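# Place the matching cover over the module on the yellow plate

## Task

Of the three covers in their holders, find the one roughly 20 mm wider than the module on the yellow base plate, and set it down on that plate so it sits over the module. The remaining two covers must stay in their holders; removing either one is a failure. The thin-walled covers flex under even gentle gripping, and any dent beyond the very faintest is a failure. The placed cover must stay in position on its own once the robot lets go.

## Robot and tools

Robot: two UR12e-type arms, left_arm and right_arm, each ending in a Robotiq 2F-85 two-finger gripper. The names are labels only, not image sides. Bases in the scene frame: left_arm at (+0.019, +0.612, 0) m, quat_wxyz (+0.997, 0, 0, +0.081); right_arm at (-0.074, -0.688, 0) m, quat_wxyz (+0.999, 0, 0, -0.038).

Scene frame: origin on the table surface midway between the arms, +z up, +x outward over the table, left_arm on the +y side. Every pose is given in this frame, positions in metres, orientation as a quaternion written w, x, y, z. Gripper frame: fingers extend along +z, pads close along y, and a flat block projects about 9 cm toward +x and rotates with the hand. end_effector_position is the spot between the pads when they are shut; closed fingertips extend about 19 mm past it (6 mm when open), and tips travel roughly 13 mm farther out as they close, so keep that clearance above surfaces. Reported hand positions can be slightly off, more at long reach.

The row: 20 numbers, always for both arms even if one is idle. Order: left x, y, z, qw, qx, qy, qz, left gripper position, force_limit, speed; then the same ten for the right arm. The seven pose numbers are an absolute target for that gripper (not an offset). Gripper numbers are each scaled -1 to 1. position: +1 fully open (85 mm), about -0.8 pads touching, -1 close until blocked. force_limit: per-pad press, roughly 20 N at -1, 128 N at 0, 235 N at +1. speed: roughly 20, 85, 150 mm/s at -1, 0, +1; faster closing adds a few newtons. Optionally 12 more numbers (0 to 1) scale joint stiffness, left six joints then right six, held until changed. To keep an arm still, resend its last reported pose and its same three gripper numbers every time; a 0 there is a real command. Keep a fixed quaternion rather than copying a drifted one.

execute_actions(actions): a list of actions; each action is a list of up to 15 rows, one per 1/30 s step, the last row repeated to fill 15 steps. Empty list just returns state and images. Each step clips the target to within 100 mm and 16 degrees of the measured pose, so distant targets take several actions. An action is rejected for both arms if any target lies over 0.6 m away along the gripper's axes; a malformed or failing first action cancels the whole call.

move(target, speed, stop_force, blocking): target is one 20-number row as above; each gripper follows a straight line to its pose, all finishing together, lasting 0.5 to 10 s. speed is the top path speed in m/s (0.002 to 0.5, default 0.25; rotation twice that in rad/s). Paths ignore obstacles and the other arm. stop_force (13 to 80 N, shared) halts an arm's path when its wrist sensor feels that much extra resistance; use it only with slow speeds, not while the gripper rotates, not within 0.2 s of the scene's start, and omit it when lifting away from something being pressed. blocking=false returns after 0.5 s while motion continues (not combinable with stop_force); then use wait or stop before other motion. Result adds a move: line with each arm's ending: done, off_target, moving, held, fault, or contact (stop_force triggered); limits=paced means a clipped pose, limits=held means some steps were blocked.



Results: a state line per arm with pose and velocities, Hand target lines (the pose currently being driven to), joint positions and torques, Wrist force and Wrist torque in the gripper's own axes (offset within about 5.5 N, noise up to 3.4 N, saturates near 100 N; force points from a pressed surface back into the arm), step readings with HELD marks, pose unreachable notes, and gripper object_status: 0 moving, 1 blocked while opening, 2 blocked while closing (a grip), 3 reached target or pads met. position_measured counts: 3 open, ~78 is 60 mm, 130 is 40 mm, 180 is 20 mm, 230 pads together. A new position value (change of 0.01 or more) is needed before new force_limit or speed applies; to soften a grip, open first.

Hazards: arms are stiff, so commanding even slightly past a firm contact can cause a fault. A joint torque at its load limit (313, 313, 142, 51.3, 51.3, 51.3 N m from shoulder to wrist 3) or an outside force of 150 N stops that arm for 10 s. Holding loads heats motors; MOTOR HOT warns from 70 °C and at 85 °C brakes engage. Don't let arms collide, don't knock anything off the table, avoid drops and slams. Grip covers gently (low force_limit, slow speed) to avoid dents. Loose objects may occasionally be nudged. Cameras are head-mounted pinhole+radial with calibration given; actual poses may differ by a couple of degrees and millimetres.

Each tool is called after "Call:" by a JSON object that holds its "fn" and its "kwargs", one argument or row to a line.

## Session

Call:
{"fn": "execute_actions", "kwargs": {
  "actions": []
}}

Scene clock: 0.00 s.
left_arm: end_effector_position=(+0.6102, +0.0231, +0.3838) position_measured=3 object_status=3 end_effector_quat_wxyz=(+0.184, +0.717, +0.670, -0.063) end_effector_velocity=(+0.000, +0.000, -0.000) end_effector_angular_velocity=(-0.000, +0.001, +0.001) | right_arm: end_effector_position=(+0.5660, -0.0468, +0.1729) position_measured=3 object_status=3 end_effector_quat_wxyz=(-0.522, +0.804, -0.239, -0.158) end_effector_velocity=(+0.000, -0.000, -0.000) end_effector_angular_velocity=(+0.000, +0.001, -0.000)
Joint positions: left_arm=[-1.132 -1.479  1.799 -2.276 -1.638  0.655] | right_arm=[ 0.364 -1.04   2.04  -3.134 -0.5   -1.935]
Joint velocities: left_arm=[ 0.001  0.     0.    -0.001 -0.001 -0.001] | right_arm=[-0.001  0.001 -0.     0.001  0.001  0.   ]
Joint torques (N m, as the arm reports them, + toward a larger angle): no reading
Wrist force (N, on the end effector, along its own x y z axes, offset not removed): no reading
Wrist torque (N m, same axes, about the end effector's origin, offset not removed): no reading
Hand target (left_arm): +0.610, +0.023, +0.384; +0.184, +0.717, +0.670, -0.063
Hand target (right_arm): +0.566, -0.047, +0.173; -0.522, +0.804, -0.239, -0.158
Joint stiffness scale: left_arm=[1. 1. 1. 1. 1. 1.] | right_arm=[1. 1. 1. 1. 1. 1.]

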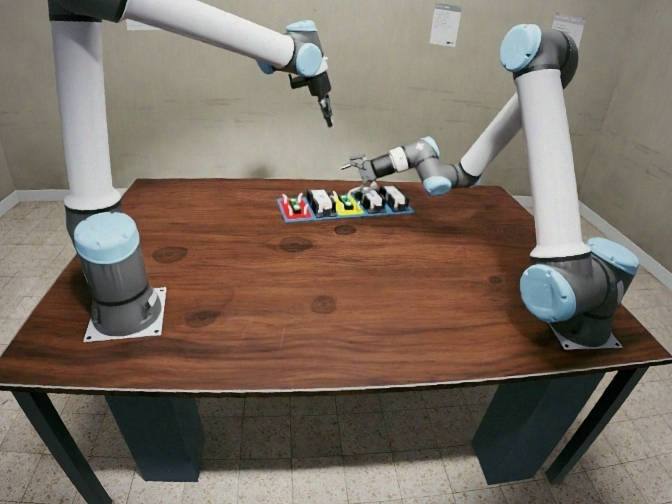

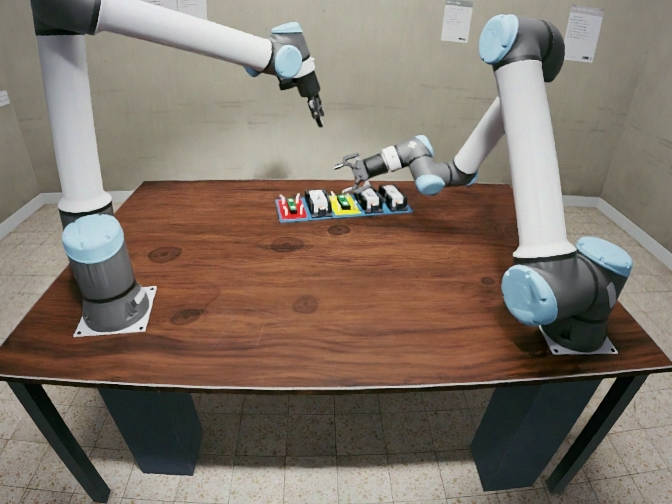

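Call:
{"fn": "zoom_image", "kwargs": {
  "camera": "cam_head_left",
  "region": [270, 150, 420, 230]
}}

Call:
{"fn": "zoom_image", "kwargs": {
  "camera": "cam_head_right",
  "region": [270, 150, 420, 230]
}}

Call:
{"fn": "zoom_image", "kwargs": {
  "camera": "cam_head_left",
  "region": [272, 180, 342, 228]
}}

Call:
{"fn": "zoom_image", "kwargs": {
  "camera": "cam_head_left",
  "region": [325, 178, 395, 226]
}}

Call:
{"fn": "zoom_image", "kwargs": {
  "camera": "cam_head_left",
  "region": [352, 176, 422, 224]
}}

Region (270, 150, 420, 230) of cam_head_left's 672x504 image, scaled by 3.360, with more detail than that image has; it fills the top 269 rows of this view, and the rest is white.

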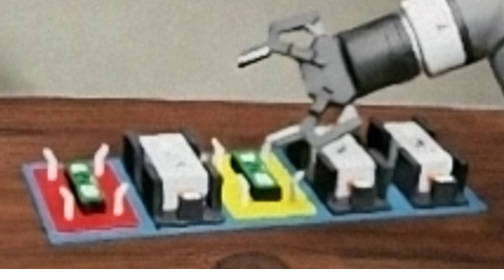

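Region (270, 150, 420, 230) of cam_head_right's 672x504 image, scaled by 3.360, with more detail than that image has; it fills the top 269 rows of this view, and the rest is white.

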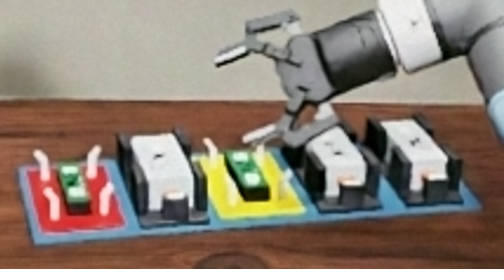

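Region (272, 180, 342, 228) of cam_head_left's 672x504 image, scaled by 7.200, with more detail than that image has; it fills the top 346 rows of this view, and the rest is white.

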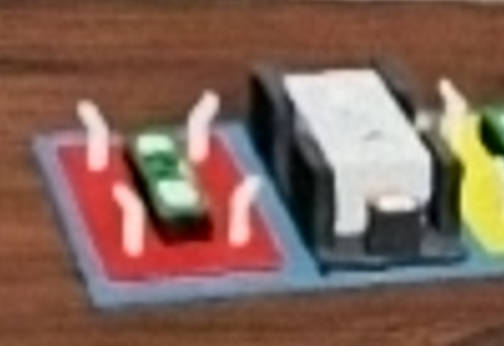

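Region (325, 178, 395, 226) of cam_head_left's 672x504 image, scaled by 7.200, with more detail than that image has; it fills the top 346 rows of this view, and the rest is white.

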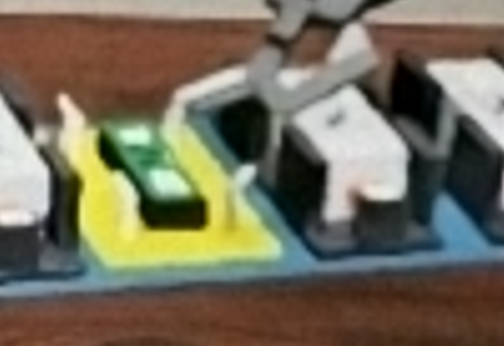

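Region (352, 176, 422, 224) of cam_head_left's 672x504 image, scaled by 7.200, with more detail than that image has; it fills the top 346 rows of this view, and the rest is white.

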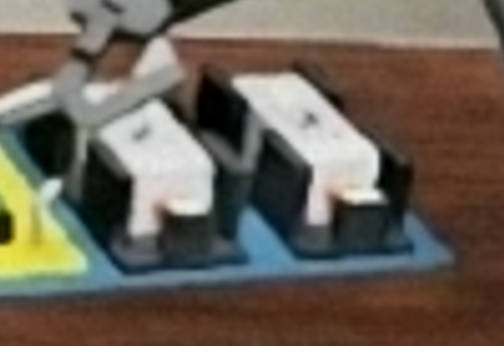

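Call:
{"fn": "zoom_image", "kwargs": {
  "camera": "cam_head_left",
  "region": [272, 186, 316, 228]
}}

Call:
{"fn": "zoom_image", "kwargs": {
  "camera": "cam_head_left",
  "region": [326, 184, 370, 226]
}}

Call:
{"fn": "zoom_image", "kwargs": {
  "camera": "cam_head_right",
  "region": [270, 186, 314, 228]
}}

Call:
{"fn": "zoom_image", "kwargs": {
  "camera": "cam_head_right",
  "region": [322, 184, 366, 226]
}}

Region (272, 186, 316, 228) of cam_head_left's 672x504 image, scaled by 11.455, with more detail than that image has; it fills the top 481 rows of this view, and the rest is white.

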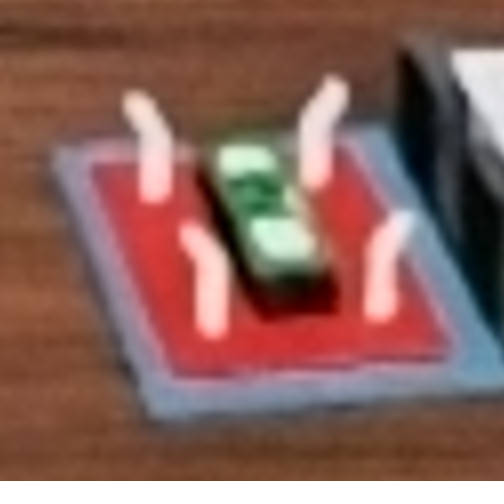

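Region (326, 184, 370, 226) of cam_head_left's 672x504 image, scaled by 11.455, with more detail than that image has; it fills the top 481 rows of this view, and the rest is white.

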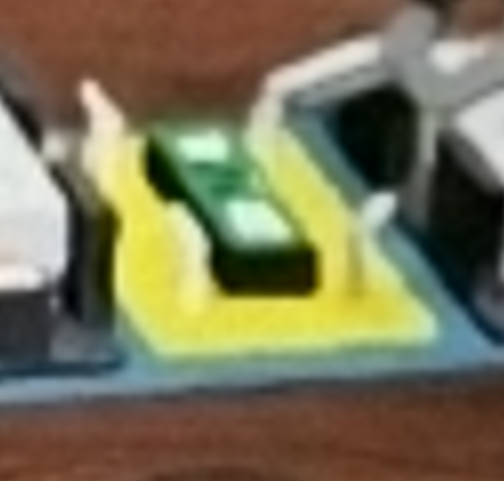

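Region (270, 186, 314, 228) of cam_head_right's 672x504 image, scaled by 11.455, with more detail than that image has; it fills the top 481 rows of this view, and the rest is white.

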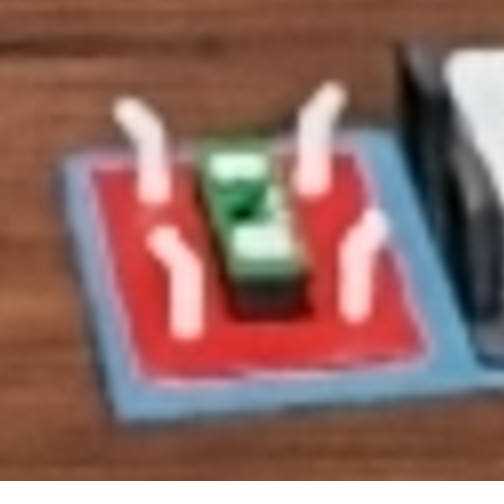

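Region (322, 184, 366, 226) of cam_head_right's 672x504 image, scaled by 11.455, with more detail than that image has; it fills the top 481 rows of this view, and the rest is white.

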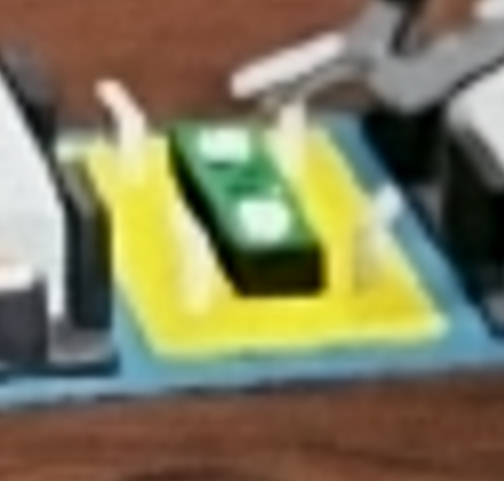

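Call:
{"fn": "zoom_image", "kwargs": {
  "camera": "cam_head_right",
  "region": [298, 182, 342, 224]
}}

Call:
{"fn": "zoom_image", "kwargs": {
  "camera": "cam_head_right",
  "region": [348, 178, 392, 220]
}}

Call:
{"fn": "zoom_image", "kwargs": {
  "camera": "cam_head_right",
  "region": [374, 176, 418, 218]
}}

Call:
{"fn": "zoom_image", "kwargs": {
  "camera": "cam_head_left",
  "region": [300, 182, 344, 224]
}}

Region (298, 182, 342, 224) of cam_head_right's 672x504 image, scaled by 11.455, with more detail than that image has; it fills the top 481 rows of this view, and the rest is white.

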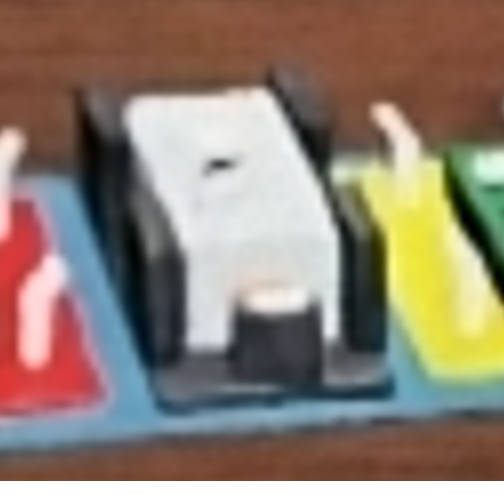

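Region (348, 178, 392, 220) of cam_head_right's 672x504 image, scaled by 11.455, with more detail than that image has; it fills the top 481 rows of this view, and the rest is white.

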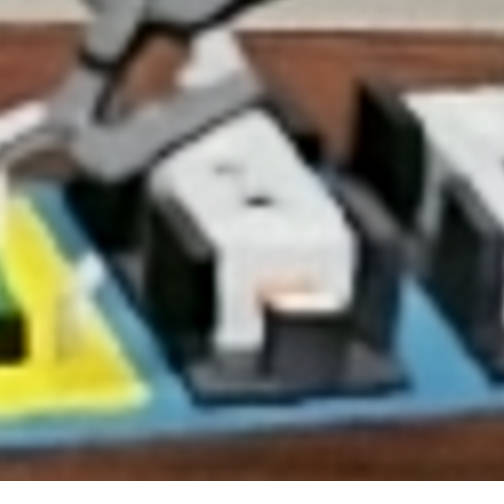

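Region (374, 176, 418, 218) of cam_head_right's 672x504 image, scaled by 11.455, with more detail than that image has; it fills the top 481 rows of this view, and the rest is white.

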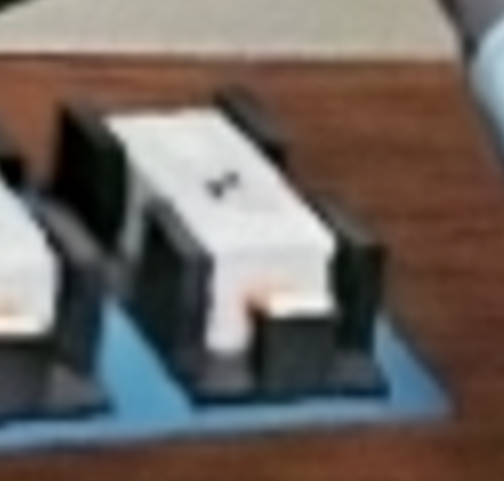

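Region (300, 182, 344, 224) of cam_head_left's 672x504 image, scaled by 11.455, with more detail than that image has; it fills the top 481 rows of this view, and the rest is white.

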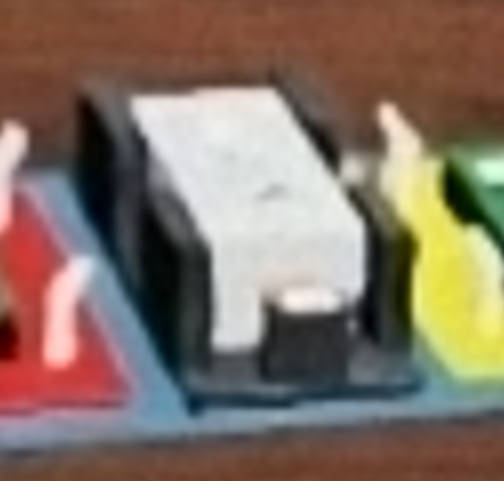

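Call:
{"fn": "move", "kwargs": {
  "target": [0.693,-0.073,0.09,0,0.99635,0.08542,0,0.31,-1,0,0.781,-0.389,0.1729,-0.5441,0.7304,-0.4124,-0.0375,1,-1,0],
  "speed": 0.4
}}

Call:
{"fn": "zoom_image", "kwargs": {
  "camera": "cam_head_left",
  "region": [316, 160, 376, 220]
}}

Call:
{"fn": "zoom_image", "kwargs": {
  "camera": "cam_head_right",
  "region": [312, 160, 372, 220]
}}

Scene clock: 18.00 s.
left_arm: end_effector_position=(+0.6921, -0.0715, +0.0871) position_measured=90 object_status=3 end_effector_quat_wxyz=(-0.001, +0.996, +0.086, -0.001) end_effector_velocity=(-0.000, +0.001, -0.001) end_effector_angular_velocity=(+0.003, +0.001, -0.007) | right_arm: end_effector_position=(+0.7783, -0.3893, +0.1728) position_measured=3 object_status=3 end_effector_quat_wxyz=(-0.544, +0.730, -0.412, -0.038) end_effector_velocity=(+0.000, +0.001, +0.000) end_effector_angular_velocity=(+0.001, -0.000, +0.001)
Joint positions: left_arm=[-1.138 -0.978  1.544 -2.134 -1.573  1.993] | right_arm=[-0.087 -1.044  2.046 -3.132 -0.499 -1.938]
Joint velocities: left_arm=[ 0.     0.001 -0.     0.003  0.001  0.007] | right_arm=[ 0.001  0.001 -0.001 -0.001  0.001  0.001]
Joint torques (N m, as the arm reports them, + toward a larger angle): left_arm=[ -2.56 -86.64 -48.14  -3.91   0.68   1.14] | right_arm=[ -3.83 -66.69 -32.84  -5.73   1.67  -0.7 ]
Wrist force (N, on the end effector, along its own x y z axes, offset not removed): left_arm=[-3.7 0.2 0.1] | right_arm=[-2.1 -0.5 -0.1]
Wrist torque (N m, same axes, about the end effector's origin, offset not removed): left_arm=[0.06 0.64 0.12] | right_arm=[0.13 0.43 0.13]
Hand target (left_arm): +0.693, -0.073, +0.090; +0.000, +0.996, +0.085, -0.000
Hand target (right_arm): +0.781, -0.389, +0.173; -0.544, +0.730, -0.412, -0.037
Off the commanded pose (left_arm): 0.003 m, 0 deg.
Off the commanded pose (right_arm): 0.003 m, 0 deg.
Joint stiffness scale: left_arm=[1. 1. 1. 1. 1. 1.] | right_arm=[1. 1. 1. 1. 1. 1.]
move: done

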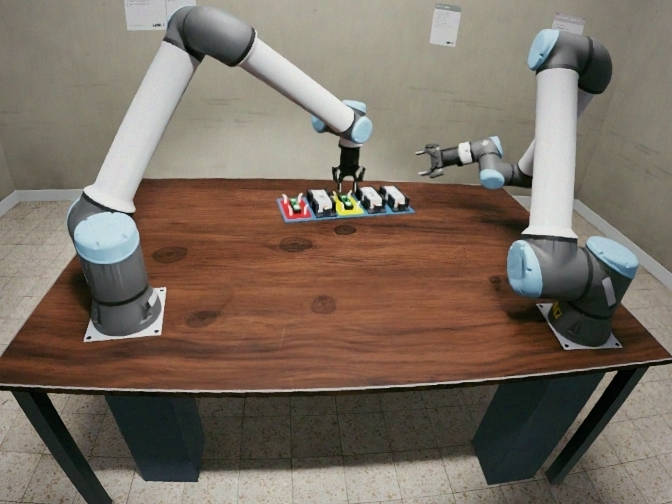

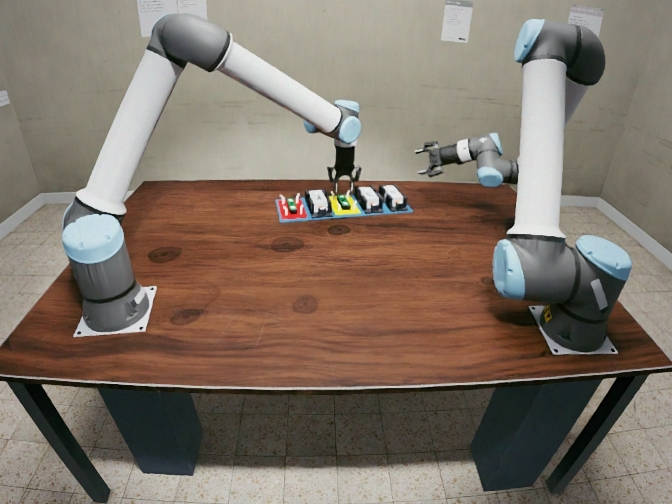

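Region (316, 160, 376, 220) of cam_head_left's 672x504 image, scaled by 8.400, with more detail than that image has.

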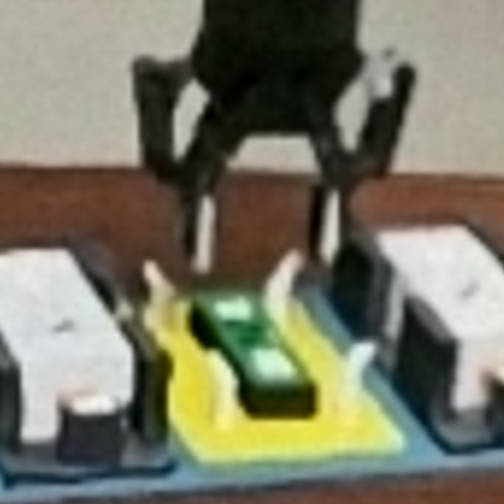

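Region (312, 160, 372, 220) of cam_head_right's 672x504 image, scaled by 8.400, with more detail than that image has.

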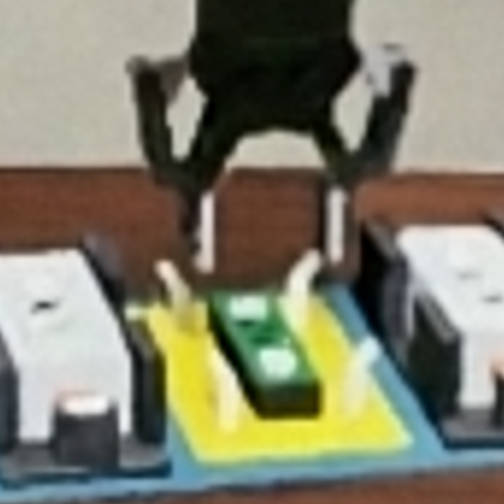

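Call:
{"fn": "execute_actions", "kwargs": {
  "actions": []
}}

Scene clock: 19.33 s.
left_arm: end_effector_position=(+0.6921, -0.0714, +0.0870) position_measured=90 object_status=3 end_effector_quat_wxyz=(-0.001, +0.996, +0.086, -0.001) end_effector_velocity=(+0.001, -0.001, +0.002) end_effector_angular_velocity=(-0.002, -0.002, +0.002) | right_arm: end_effector_position=(+0.7783, -0.3893, +0.1728) position_measured=3 object_status=3 end_effector_quat_wxyz=(-0.544, +0.730, -0.412, -0.038) end_effector_velocity=(-0.001, +0.001, -0.000) end_effector_angular_velocity=(+0.001, +0.000, +0.001)
Joint positions: left_arm=[-1.138 -0.978  1.544 -2.134 -1.572  1.994] | right_arm=[-0.087 -1.044  2.046 -3.132 -0.499 -1.938]
Joint velocities: left_arm=[ 0.    -0.001 -0.002 -0.     0.    -0.002] | right_arm=[ 0.    -0.     0.001 -0.     0.001  0.   ]
Joint torques (N m, as the arm reports them, + toward a larger angle): left_arm=[ -2.71 -87.53 -48.25  -4.17   0.8    0.68] | right_arm=[ -1.64 -73.75 -31.91  -5.7    1.84   0.15]
Wrist force (N, on the end effector, along its own x y z axes, offset not removed): left_arm=[-3.0 -2.1 0.2] | right_arm=[-2.5 -2.0 0.5]
Wrist torque (N m, same axes, about the end effector's origin, offset not removed): left_arm=[-0.34 0.43 0.16] | right_arm=[-0.20 0.55 0.10]
Hand target (left_arm): +0.693, -0.073, +0.090; +0.000, +0.996, +0.085, -0.000
Hand target (right_arm): +0.781, -0.389, +0.173; -0.544, +0.730, -0.412, -0.037
Off the commanded pose (left_arm): 0.004 m, 0 deg.
Off the commanded pose (right_arm): 0.003 m, 0 deg.
Joint stiffness scale: left_arm=[1. 1. 1. 1. 1. 1.] | right_arm=[1. 1. 1. 1. 1. 1.]

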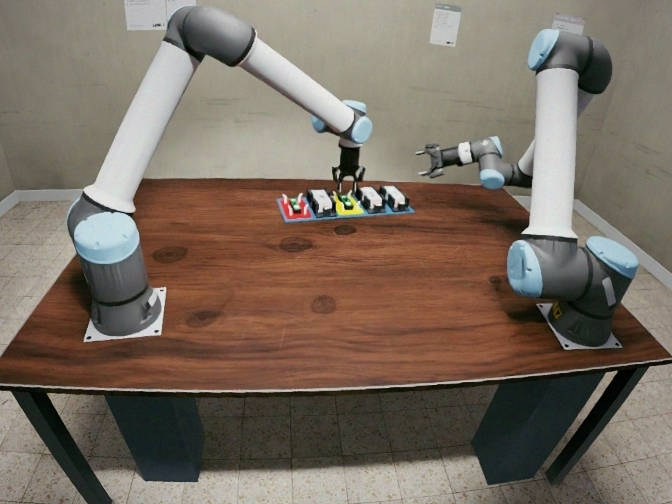

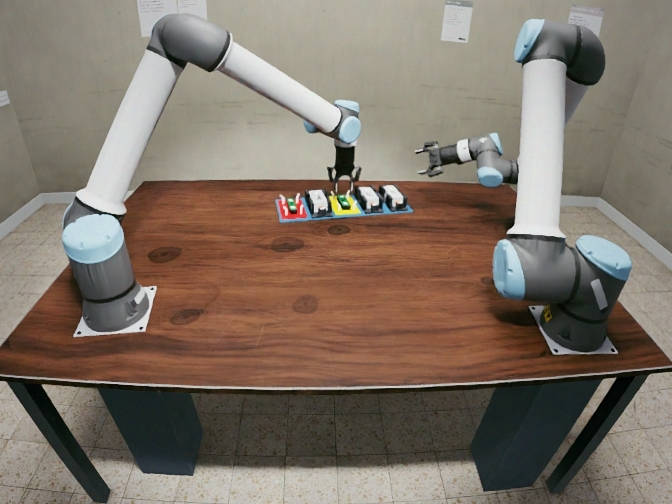

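Call:
{"fn": "zoom_image", "kwargs": {
  "camera": "cam_head_left",
  "region": [316, 160, 376, 220]
}}

Call:
{"fn": "zoom_image", "kwargs": {
  "camera": "cam_head_right",
  "region": [312, 160, 372, 220]
}}

Region (316, 160, 376, 220) of cam_head_left's 672x504 image, scaled by 8.400, with more detail than that image has.

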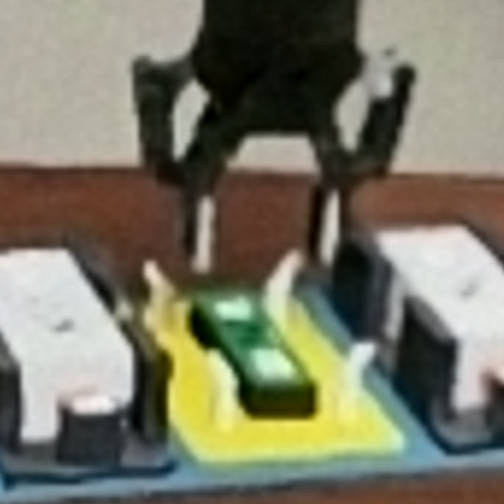

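Region (312, 160, 372, 220) of cam_head_right's 672x504 image, scaled by 8.400, with more detail than that image has.

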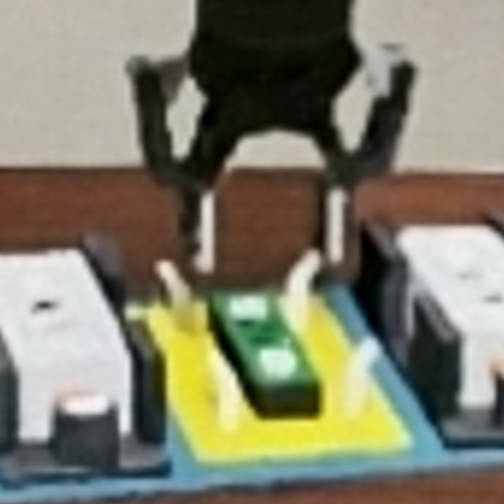

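Call:
{"fn": "move", "kwargs": {
  "target": [0.693,-0.073,0.027,0,0.99635,0.08542,0,0.31,-1,-1,0.7783,-0.3893,0.1728,-0.544,0.730,-0.412,-0.038,1,-1,0],
  "speed": 0.07,
  "stop_force": 15
}}

Scene clock: 21.27 s.
left_arm: end_effector_position=(+0.6939, -0.0738, +0.0292) position_measured=90 object_status=3 end_effector_quat_wxyz=(+0.001, +0.996, +0.086, -0.000) end_effector_velocity=(+0.001, -0.001, -0.000) end_effector_angular_velocity=(-0.005, -0.004, +0.000) | right_arm: end_effector_position=(+0.7784, -0.3893, +0.1728) position_measured=3 object_status=3 end_effector_quat_wxyz=(-0.544, +0.730, -0.412, -0.038) end_effector_velocity=(+0.000, +0.000, +0.001) end_effector_angular_velocity=(+0.000, -0.001, +0.000)
Joint positions: left_arm=[-1.138 -0.921  1.569 -2.22  -1.572  1.994] | right_arm=[-0.087 -1.044  2.046 -3.132 -0.499 -1.938]
Joint velocities: left_arm=[ 0.     0.     0.001 -0.008  0.001 -0.   ] | right_arm=[ 0.    -0.    -0.    -0.001  0.     0.   ]
Joint torques (N m, as the arm reports them, + toward a larger angle): left_arm=[ -2.9  -87.47 -38.53  -4.85   0.64   0.42] | right_arm=[ -2.96 -74.13 -29.71  -5.47   2.83  -0.61]
Wrist force (N, on the end effector, along its own x y z axes, offset not removed): left_arm=[-4.5 1.7 -2.0] | right_arm=[-2.0 -3.2 0.2]
Wrist torque (N m, same axes, about the end effector's origin, offset not removed): left_arm=[0.25 0.69 0.16] | right_arm=[-0.40 0.47 0.08]
Hand target (left_arm): +0.693, -0.073, +0.027; -0.000, +0.996, +0.085, -0.000
Hand target (right_arm): +0.778, -0.389, +0.173; -0.544, +0.730, -0.412, -0.038
Off the commanded pose (left_arm): 0.003 m, 0 deg.
Off the commanded pose (right_arm): 0.000 m, 0 deg.
Joint stiffness scale: left_arm=[1. 1. 1. 1. 1. 1.] | right_arm=[1. 1. 1. 1. 1. 1.]
move: done

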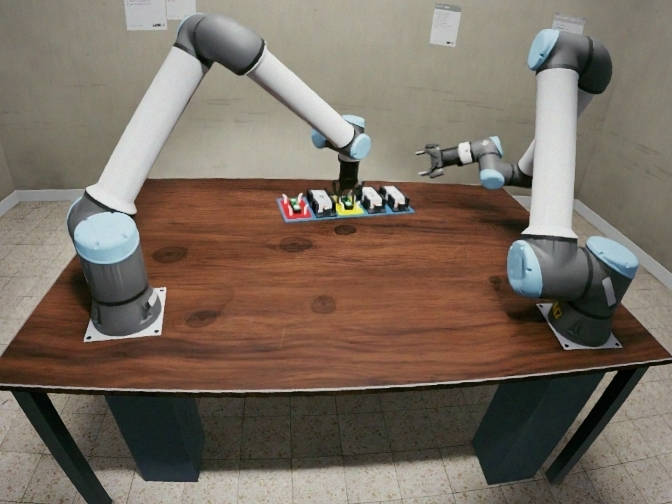

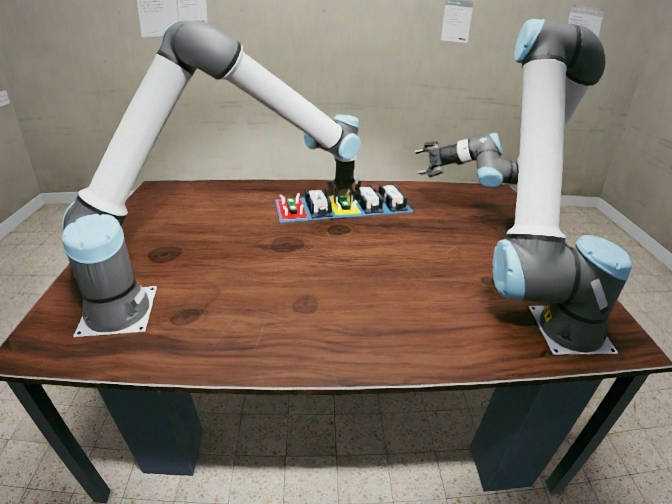

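Call:
{"fn": "execute_actions", "kwargs": {
  "actions": [
    [[0.6939,-0.0738,0.0292,0,0.99635,0.08542,0,-1,-1,-0.7,0.7783,-0.3893,0.1728,-0.544,0.730,-0.412,-0.038,1,-1,0]],
    [[0.6939,-0.0738,0.0292,0,0.99635,0.08542,0,-1,-1,-0.7,0.7783,-0.3893,0.1728,-0.544,0.730,-0.412,-0.038,1,-1,0]]
  ]
}}

Scene clock: 22.57 s.
left_arm: end_effector_position=(+0.6939, -0.0739, +0.0294) position_measured=146 object_status=2 end_effector_quat_wxyz=(+0.001, +0.996, +0.086, -0.000) end_effector_velocity=(+0.000, -0.000, +0.001) end_effector_angular_velocity=(-0.001, -0.002, -0.001) | right_arm: end_effector_position=(+0.7784, -0.3893, +0.1728) position_measured=3 object_status=3 end_effector_quat_wxyz=(-0.544, +0.730, -0.412, -0.038) end_effector_velocity=(+0.000, -0.000, -0.000) end_effector_angular_velocity=(-0.000, -0.001, -0.000)
Joint positions: left_arm=[-1.138 -0.921  1.569 -2.219 -1.572  1.994] | right_arm=[-0.087 -1.044  2.046 -3.132 -0.499 -1.938]
Joint velocities: left_arm=[-0.    -0.001 -0.001 -0.     0.001  0.   ] | right_arm=[-0.     0.     0.    -0.001  0.     0.   ]
Joint torques (N m, as the arm reports them, + toward a larger angle): left_arm=[ -2.05 -86.02 -43.41  -4.06   0.53   0.65] | right_arm=[ -2.34 -71.11 -29.42  -5.44   2.45  -0.67]
Wrist force (N, on the end effector, along its own x y z axes, offset not removed): left_arm=[-2.9 1.2 -1.1] | right_arm=[-4.5 -2.3 0.6]
Wrist torque (N m, same axes, about the end effector's origin, offset not removed): left_arm=[-0.03 0.32 0.17] | right_arm=[-0.24 0.82 0.01]
Hand target (left_arm): +0.694, -0.074, +0.029; +0.000, +0.996, +0.085, -0.000
Hand target (right_arm): +0.778, -0.389, +0.173; -0.544, +0.730, -0.412, -0.038
Off the commanded pose (left_arm): 0.000 m, 0 deg.
Off the commanded pose (right_arm): 0.000 m, 0 deg.
Joint stiffness scale: left_arm=[1. 1. 1. 1. 1. 1.] | right_arm=[1. 1. 1. 1. 1. 1.]
Step readings (end_effector_position; steps 1 to 15: 1st action; 16 to 30: 2nd action):
0: left_arm (+0.6940, -0.0740, +0.0293) | right_arm (+0.7784, -0.3893, +0.1728)
1: left_arm (+0.6940, -0.0740, +0.0293) | right_arm (+0.7784, -0.3893, +0.1728)
2: left_arm (+0.6940, -0.0740, +0.0293) | right_arm (+0.7784, -0.3893, +0.1728)
4: left_arm (+0.6940, -0.0740, +0.0293) | right_arm (+0.7784, -0.3893, +0.1728)
8: left_arm (+0.6939, -0.0739, +0.0293) | right_arm (+0.7784, -0.3893, +0.1728)
15: left_arm (+0.6938, -0.0737, +0.0292) | right_arm (+0.7784, -0.3893, +0.1728)
16: left_arm (+0.6938, -0.0737, +0.0291) | right_arm (+0.7784, -0.3893, +0.1728)
17: left_arm (+0.6938, -0.0737, +0.0292) | right_arm (+0.7784, -0.3893, +0.1728)
19: left_arm (+0.6939, -0.0739, +0.0294) | right_arm (+0.7784, -0.3893, +0.1728)
23: left_arm (+0.6939, -0.0739, +0.0294) | right_arm (+0.7784, -0.3893, +0.1728)
30: end_effector_position above

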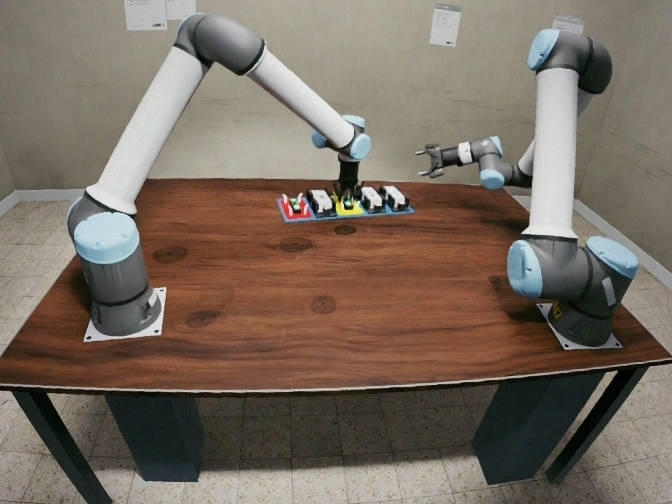

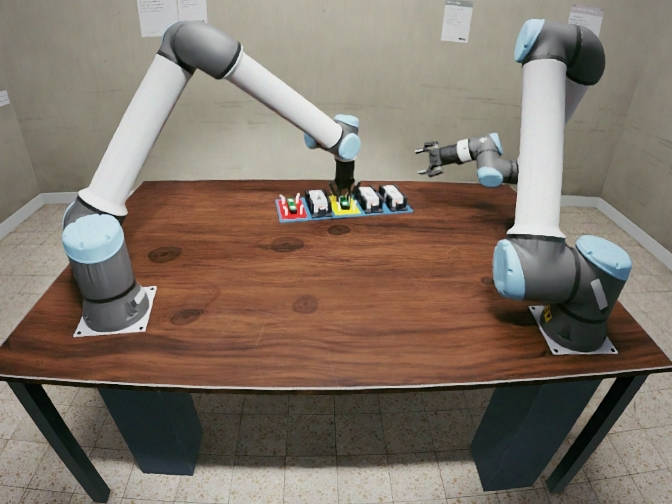

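Call:
{"fn": "zoom_image", "kwargs": {
  "camera": "cam_head_left",
  "region": [324, 176, 368, 220]
}}

Call:
{"fn": "zoom_image", "kwargs": {
  "camera": "cam_head_right",
  "region": [320, 176, 364, 220]
}}

Region (324, 176, 368, 220) of cam_head_left's 672x504 image, scaled by 11.455, with more detail than that image has.

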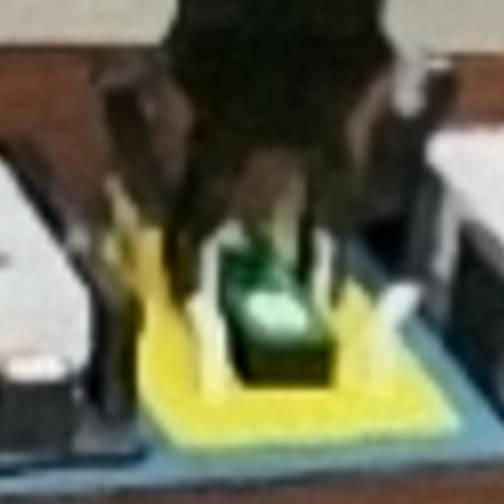

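Region (320, 176, 364, 220) of cam_head_right's 672x504 image, scaled by 11.455, with more detail than that image has.

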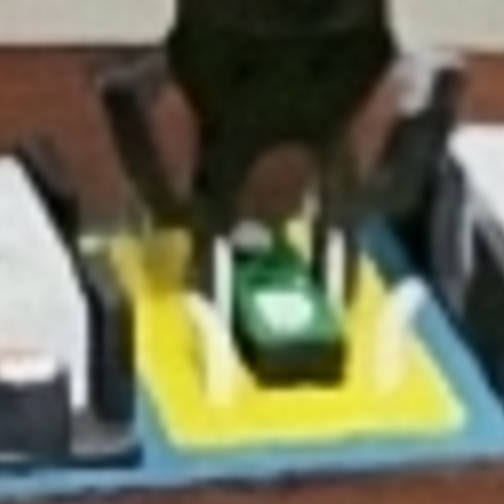

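Call:
{"fn": "execute_actions", "kwargs": {
  "actions": [
    [[0.6939,-0.0739,0.0297,0,0.99635,0.08542,0,0.46,-1,0.3,0.7783,-0.3893,0.1728,-0.544,0.730,-0.412,-0.038,1,-1,0],[0.6939,-0.0739,0.0304,0,0.99635,0.08542,0,0.46,-1,0.3,0.7783,-0.3893,0.1728,-0.544,0.730,-0.412,-0.038,1,-1,0],[0.6939,-0.0739,0.0316,0,0.99635,0.08542,0,0.46,-1,0.3,0.7783,-0.3893,0.1728,-0.544,0.730,-0.412,-0.038,1,-1,0],[0.6939,-0.0739,0.0331,0,0.99635,0.08542,0,0.46,-1,0.3,0.7783,-0.3893,0.1728,-0.544,0.730,-0.412,-0.038,1,-1,0],[0.6939,-0.0739,0.0351,0,0.99635,0.08542,0,0.46,-1,0.3,0.7783,-0.3893,0.1728,-0.544,0.730,-0.412,-0.038,1,-1,0],[0.6939,-0.0739,0.0373,0,0.99635,0.08542,0,0.46,-1,0.3,0.7783,-0.3893,0.1728,-0.544,0.730,-0.412,-0.038,1,-1,0],[0.6939,-0.0739,0.0398,0,0.99635,0.08542,0,0.46,-1,0.3,0.7783,-0.3893,0.1728,-0.544,0.730,-0.412,-0.038,1,-1,0],[0.6939,-0.0739,0.0425,0,0.99635,0.08542,0,0.46,-1,0.3,0.7783,-0.3893,0.1728,-0.544,0.730,-0.412,-0.038,1,-1,0],[0.6939,-0.0739,0.0454,0,0.99635,0.08542,0,0.46,-1,0.3,0.7783,-0.3893,0.1728,-0.544,0.730,-0.412,-0.038,1,-1,0],[0.6939,-0.0739,0.0484,0,0.99635,0.08542,0,0.46,-1,0.3,0.7783,-0.3893,0.1728,-0.544,0.730,-0.412,-0.038,1,-1,0],[0.6939,-0.0739,0.0515,0,0.99635,0.08542,0,0.46,-1,0.3,0.7783,-0.3893,0.1728,-0.544,0.730,-0.412,-0.038,1,-1,0],[0.6939,-0.0739,0.0547,0,0.99635,0.08542,0,0.46,-1,0.3,0.7783,-0.3893,0.1728,-0.544,0.730,-0.412,-0.038,1,-1,0],[0.6939,-0.0739,0.0579,0,0.99635,0.08542,0,0.46,-1,0.3,0.7783,-0.3893,0.1728,-0.544,0.730,-0.412,-0.038,1,-1,0],[0.6939,-0.0739,0.0610,0,0.99635,0.08542,0,0.46,-1,0.3,0.7783,-0.3893,0.1728,-0.544,0.730,-0.412,-0.038,1,-1,0],[0.6939,-0.0739,0.0640,0,0.99635,0.08542,0,0.46,-1,0.3,0.7783,-0.3893,0.1728,-0.544,0.730,-0.412,-0.038,1,-1,0]],
    [[0.69384,-0.07355,0.0669,0,0.99635,0.08542,0,0.46,-1,0.3,0.7783,-0.3893,0.1728,-0.544,0.730,-0.412,-0.038,1,-1,0],[0.69365,-0.07253,0.0696,0,0.99635,0.08542,0,0.46,-1,0.3,0.7783,-0.3893,0.1728,-0.544,0.730,-0.412,-0.038,1,-1,0],[0.69336,-0.07089,0.0721,0,0.99635,0.08542,0,0.46,-1,0.3,0.7783,-0.3893,0.1728,-0.544,0.730,-0.412,-0.038,1,-1,0],[0.69296,-0.06868,0.0743,0,0.99635,0.08542,0,0.46,-1,0.3,0.7783,-0.3893,0.1728,-0.544,0.730,-0.412,-0.038,1,-1,0],[0.69247,-0.06594,0.0763,0,0.99635,0.08542,0,0.46,-1,0.3,0.7783,-0.3893,0.1728,-0.544,0.730,-0.412,-0.038,1,-1,0],[0.69189,-0.06273,0.0778,0,0.99635,0.08542,0,0.46,-1,0.3,0.7783,-0.3893,0.1728,-0.544,0.730,-0.412,-0.038,1,-1,0],[0.69124,-0.05909,0.0790,0,0.99635,0.08542,0,0.46,-1,0.3,0.7783,-0.3893,0.1728,-0.544,0.730,-0.412,-0.038,1,-1,0],[0.69051,-0.05506,0.0797,0,0.99635,0.08542,0,0.46,-1,0.3,0.7783,-0.3893,0.1728,-0.544,0.730,-0.412,-0.038,1,-1,0],[0.68973,-0.05070,0.080,0,0.99635,0.08542,0,0.46,-1,0.3,0.7783,-0.3893,0.1728,-0.544,0.730,-0.412,-0.038,1,-1,0],[0.68890,-0.04606,0.080,0,0.99635,0.08542,0,0.46,-1,0.3,0.7783,-0.3893,0.1728,-0.544,0.730,-0.412,-0.038,1,-1,0],[0.68802,-0.04117,0.080,0,0.99635,0.08542,0,0.46,-1,0.3,0.7783,-0.3893,0.1728,-0.544,0.730,-0.412,-0.038,1,-1,0],[0.68711,-0.03610,0.080,0,0.99635,0.08542,0,0.46,-1,0.3,0.7783,-0.3893,0.1728,-0.544,0.730,-0.412,-0.038,1,-1,0],[0.68617,-0.03088,0.080,0,0.99635,0.08542,0,0.46,-1,0.3,0.7783,-0.3893,0.1728,-0.544,0.730,-0.412,-0.038,1,-1,0],[0.68521,-0.02556,0.080,0,0.99635,0.08542,0,0.46,-1,0.3,0.7783,-0.3893,0.1728,-0.544,0.730,-0.412,-0.038,1,-1,0],[0.68425,-0.02020,0.080,0,0.99635,0.08542,0,0.46,-1,0.3,0.7783,-0.3893,0.1728,-0.544,0.730,-0.412,-0.038,1,-1,0]],
    [[0.68329,-0.01484,0.080,0,0.99635,0.08542,0,0.46,-1,0.3,0.7783,-0.3893,0.1728,-0.544,0.730,-0.412,-0.038,1,-1,0],[0.68233,-0.00952,0.080,0,0.99635,0.08542,0,0.46,-1,0.3,0.7783,-0.3893,0.1728,-0.544,0.730,-0.412,-0.038,1,-1,0],[0.68139,-0.00430,0.080,0,0.99635,0.08542,0,0.46,-1,0.3,0.7783,-0.3893,0.1728,-0.544,0.730,-0.412,-0.038,1,-1,0],[0.68048,0.00077,0.080,0,0.99635,0.08542,0,0.46,-1,0.3,0.7783,-0.3893,0.1728,-0.544,0.730,-0.412,-0.038,1,-1,0],[0.67960,0.00566,0.080,0,0.99635,0.08542,0,0.46,-1,0.3,0.7783,-0.3893,0.1728,-0.544,0.730,-0.412,-0.038,1,-1,0],[0.67877,0.01030,0.080,0,0.99635,0.08542,0,0.46,-1,0.3,0.7783,-0.3893,0.1728,-0.544,0.730,-0.412,-0.038,1,-1,0],[0.67799,0.01466,0.080,0,0.99635,0.08542,0,0.46,-1,0.3,0.7783,-0.3893,0.1728,-0.544,0.730,-0.412,-0.038,1,-1,0],[0.67726,0.01869,0.080,0,0.99635,0.08542,0,0.46,-1,0.3,0.7783,-0.3893,0.1728,-0.544,0.730,-0.412,-0.038,1,-1,0],[0.67661,0.02233,0.080,0,0.99635,0.08542,0,0.46,-1,0.3,0.7783,-0.3893,0.1728,-0.544,0.730,-0.412,-0.038,1,-1,0],[0.67603,0.02554,0.080,0,0.99635,0.08542,0,0.46,-1,0.3,0.7783,-0.3893,0.1728,-0.544,0.730,-0.412,-0.038,1,-1,0],[0.67554,0.02828,0.080,0,0.99635,0.08542,0,0.46,-1,0.3,0.7783,-0.3893,0.1728,-0.544,0.730,-0.412,-0.038,1,-1,0],[0.67514,0.03049,0.080,0,0.99635,0.08542,0,0.46,-1,0.3,0.7783,-0.3893,0.1728,-0.544,0.730,-0.412,-0.038,1,-1,0],[0.67485,0.03213,0.080,0,0.99635,0.08542,0,0.46,-1,0.3,0.7783,-0.3893,0.1728,-0.544,0.730,-0.412,-0.038,1,-1,0],[0.67466,0.03315,0.080,0,0.99635,0.08542,0,0.46,-1,0.3,0.7783,-0.3893,0.1728,-0.544,0.730,-0.412,-0.038,1,-1,0],[0.6746,0.0335,0.080,0,0.99635,0.08542,0,0.46,-1,0.3,0.7783,-0.3893,0.1728,-0.544,0.730,-0.412,-0.038,1,-1,0]]
  ]
}}

Call:
{"fn": "execute_actions", "kwargs": {
  "actions": []
}}

Scene clock: 31.13 s.
left_arm: end_effector_position=(+0.6775, +0.0192, +0.0806) position_measured=71 object_status=3 end_effector_quat_wxyz=(-0.000, +0.996, +0.087, -0.001) end_effector_velocity=(-0.015, +0.093, +0.010) end_effector_angular_velocity=(-0.011, -0.010, -0.000) | right_arm: end_effector_position=(+0.7784, -0.3893, +0.1728) position_measured=3 object_status=3 end_effector_quat_wxyz=(-0.544, +0.730, -0.412, -0.038) end_effector_velocity=(+0.001, -0.001, -0.000) end_effector_angular_velocity=(-0.000, +0.000, -0.001)
Joint positions: left_arm=[-1.093 -1.073  1.717 -2.213 -1.572  2.038] | right_arm=[-0.087 -1.044  2.046 -3.132 -0.499 -1.938]
Joint velocities: left_arm=[ 0.05  -0.113  0.167 -0.069  0.001  0.05 ] | right_arm=[-0.001  0.001 -0.     0.    -0.001  0.   ]
Joint torques (N m, as the arm reports them, + toward a larger angle): left_arm=[ -2.27 -77.81 -42.54  -6.1    0.34   0.07] | right_arm=[ -2.86 -71.99 -30.19  -5.34   3.06  -0.7 ]
Wrist force (N, on the end effector, along its own x y z axes, offset not removed): left_arm=[-2.5 1.3 -0.7] | right_arm=[-2.7 -4.4 1.6]
Wrist torque (N m, same axes, about the end effector's origin, offset not removed): left_arm=[0.23 0.33 0.12] | right_arm=[-0.71 0.53 0.07]
Hand target (left_arm): +0.675, +0.033, +0.080; -0.000, +0.996, +0.085, -0.000
Hand target (right_arm): +0.778, -0.389, +0.173; -0.544, +0.730, -0.412, -0.038
Off the commanded pose (left_arm): 0.015 m, 0 deg.
Off the commanded pose (right_arm): 0.000 m, 0 deg.
Joint stiffness scale: left_arm=[1. 1. 1. 1. 1. 1.] | right_arm=[1. 1. 1. 1. 1. 1.]
Step readings (end_effector_position; steps 1 to 15: 1st action; 16 to 30: 2nd action; 31 to 45: 3rd action):
0: left_arm (+0.6939, -0.0739, +0.0294) | right_arm (+0.7784, -0.3893, +0.1728)
1: left_arm (+0.6939, -0.0739, +0.0294) | right_arm (+0.7784, -0.3893, +0.1728)
2: left_arm (+0.6938, -0.0738, +0.0293) | right_arm (+0.7784, -0.3893, +0.1728)
4: left_arm (+0.6938, -0.0737, +0.0293) | right_arm (+0.7784, -0.3893, +0.1728)
8: left_arm (+0.6931, -0.0728, +0.0291) | right_arm (+0.7784, -0.3893, +0.1728)
15: left_arm (+0.6918, -0.0707, +0.0392) | right_arm (+0.7784, -0.3893, +0.1728)
16: left_arm (+0.6919, -0.0709, +0.0425) | right_arm (+0.7784, -0.3893, +0.1728)
17: left_arm (+0.6920, -0.0711, +0.0460) | right_arm (+0.7784, -0.3893, +0.1728)
19: left_arm (+0.6924, -0.0717, +0.0535) | right_arm (+0.7784, -0.3893, +0.1728)
23: left_arm (+0.6921, -0.0712, +0.0679) | right_arm (+0.7784, -0.3893, +0.1728)
30: left_arm (+0.6886, -0.0549, +0.0828) | right_arm (+0.7784, -0.3893, +0.1728)
31: left_arm (+0.6878, -0.0501, +0.0830) | right_arm (+0.7784, -0.3893, +0.1728)
32: left_arm (+0.6870, -0.0449, +0.0829) | right_arm (+0.7784, -0.3893, +0.1728)
34: left_arm (+0.6856, -0.0337, +0.0820) | right_arm (+0.7784, -0.3893, +0.1728)
38: left_arm (+0.6826, -0.0112, +0.0800) | right_arm (+0.7784, -0.3893, +0.1728)
45: end_effector_position above

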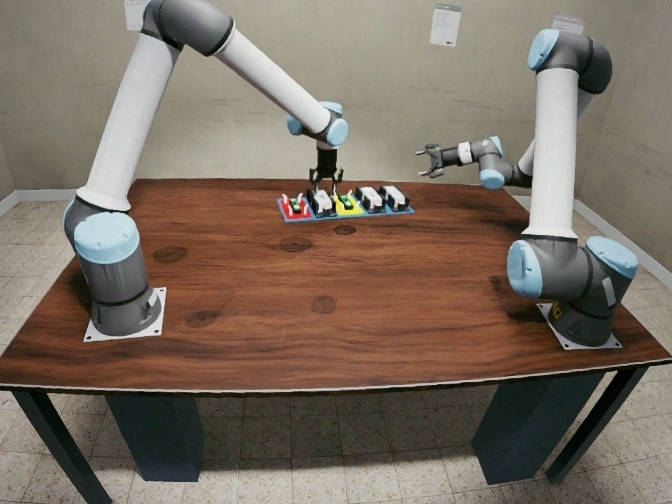

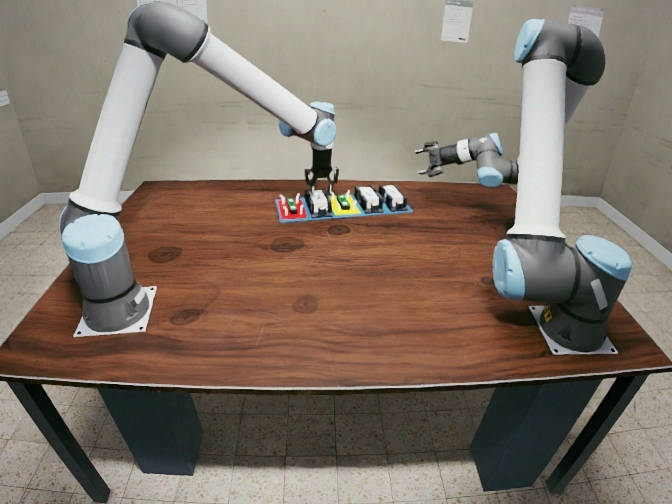

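Scene clock: 31.13 s.
left_arm: end_effector_position=(+0.6775, +0.0192, +0.0806) position_measured=71 object_status=3 end_effector_quat_wxyz=(-0.000, +0.996, +0.087, -0.001) end_effector_velocity=(-0.015, +0.093, +0.010) end_effector_angular_velocity=(-0.011, -0.010, -0.000) | right_arm: end_effector_position=(+0.7784, -0.3893, +0.1728) position_measured=3 object_status=3 end_effector_quat_wxyz=(-0.544, +0.730, -0.412, -0.038) end_effector_velocity=(+0.001, -0.001, -0.000) end_effector_angular_velocity=(-0.000, +0.000, -0.001)
Joint positions: left_arm=[-1.093 -1.073  1.717 -2.213 -1.572  2.038] | right_arm=[-0.087 -1.044  2.046 -3.132 -0.499 -1.938]
Joint velocities: left_arm=[ 0.05  -0.113  0.167 -0.069  0.001  0.05 ] | right_arm=[-0.001  0.001 -0.     0.    -0.001  0.   ]
Joint torques (N m, as the arm reports them, + toward a larger angle): left_arm=[ -2.27 -77.81 -42.54  -6.1    0.34   0.07] | right_arm=[ -2.86 -71.99 -30.19  -5.34   3.06  -0.7 ]
Wrist force (N, on the end effector, along its own x y z axes, offset not removed): left_arm=[-2.5 1.3 -0.7] | right_arm=[-2.7 -4.4 1.6]
Wrist torque (N m, same axes, about the end effector's origin, offset not removed): left_arm=[0.23 0.33 0.12] | right_arm=[-0.71 0.53 0.07]
Hand target (left_arm): +0.675, +0.033, +0.080; -0.000, +0.996, +0.085, -0.000
Hand target (right_arm): +0.778, -0.389, +0.173; -0.544, +0.730, -0.412, -0.038
Off the commanded pose (left_arm): 0.015 m, 0 deg.
Off the commanded pose (right_arm): 0.000 m, 0 deg.
Joint stiffness scale: left_arm=[1. 1. 1. 1. 1. 1.] | right_arm=[1. 1. 1. 1. 1. 1.]

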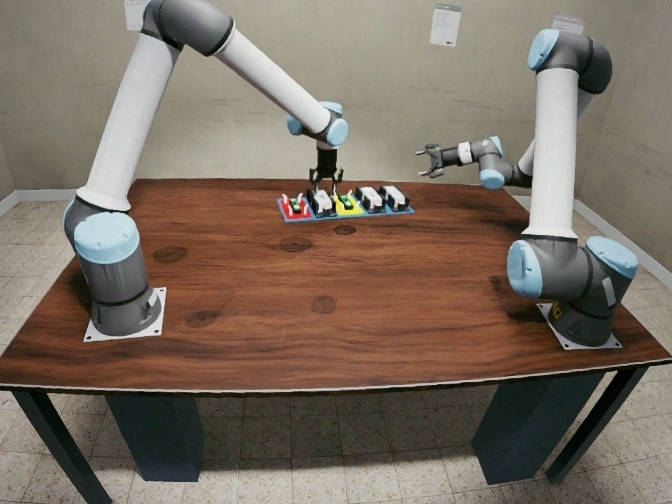

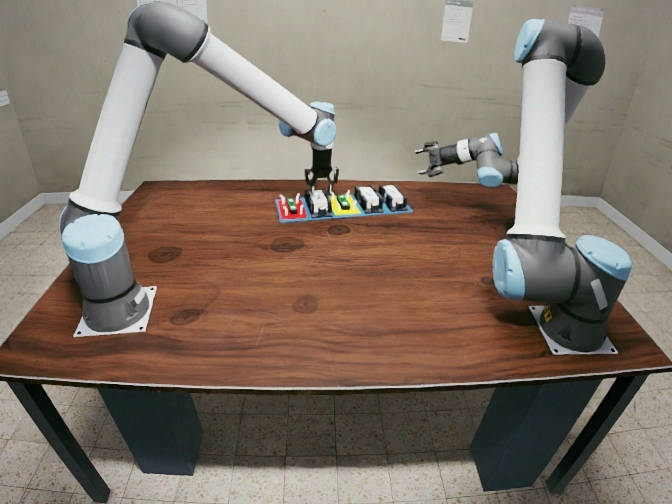

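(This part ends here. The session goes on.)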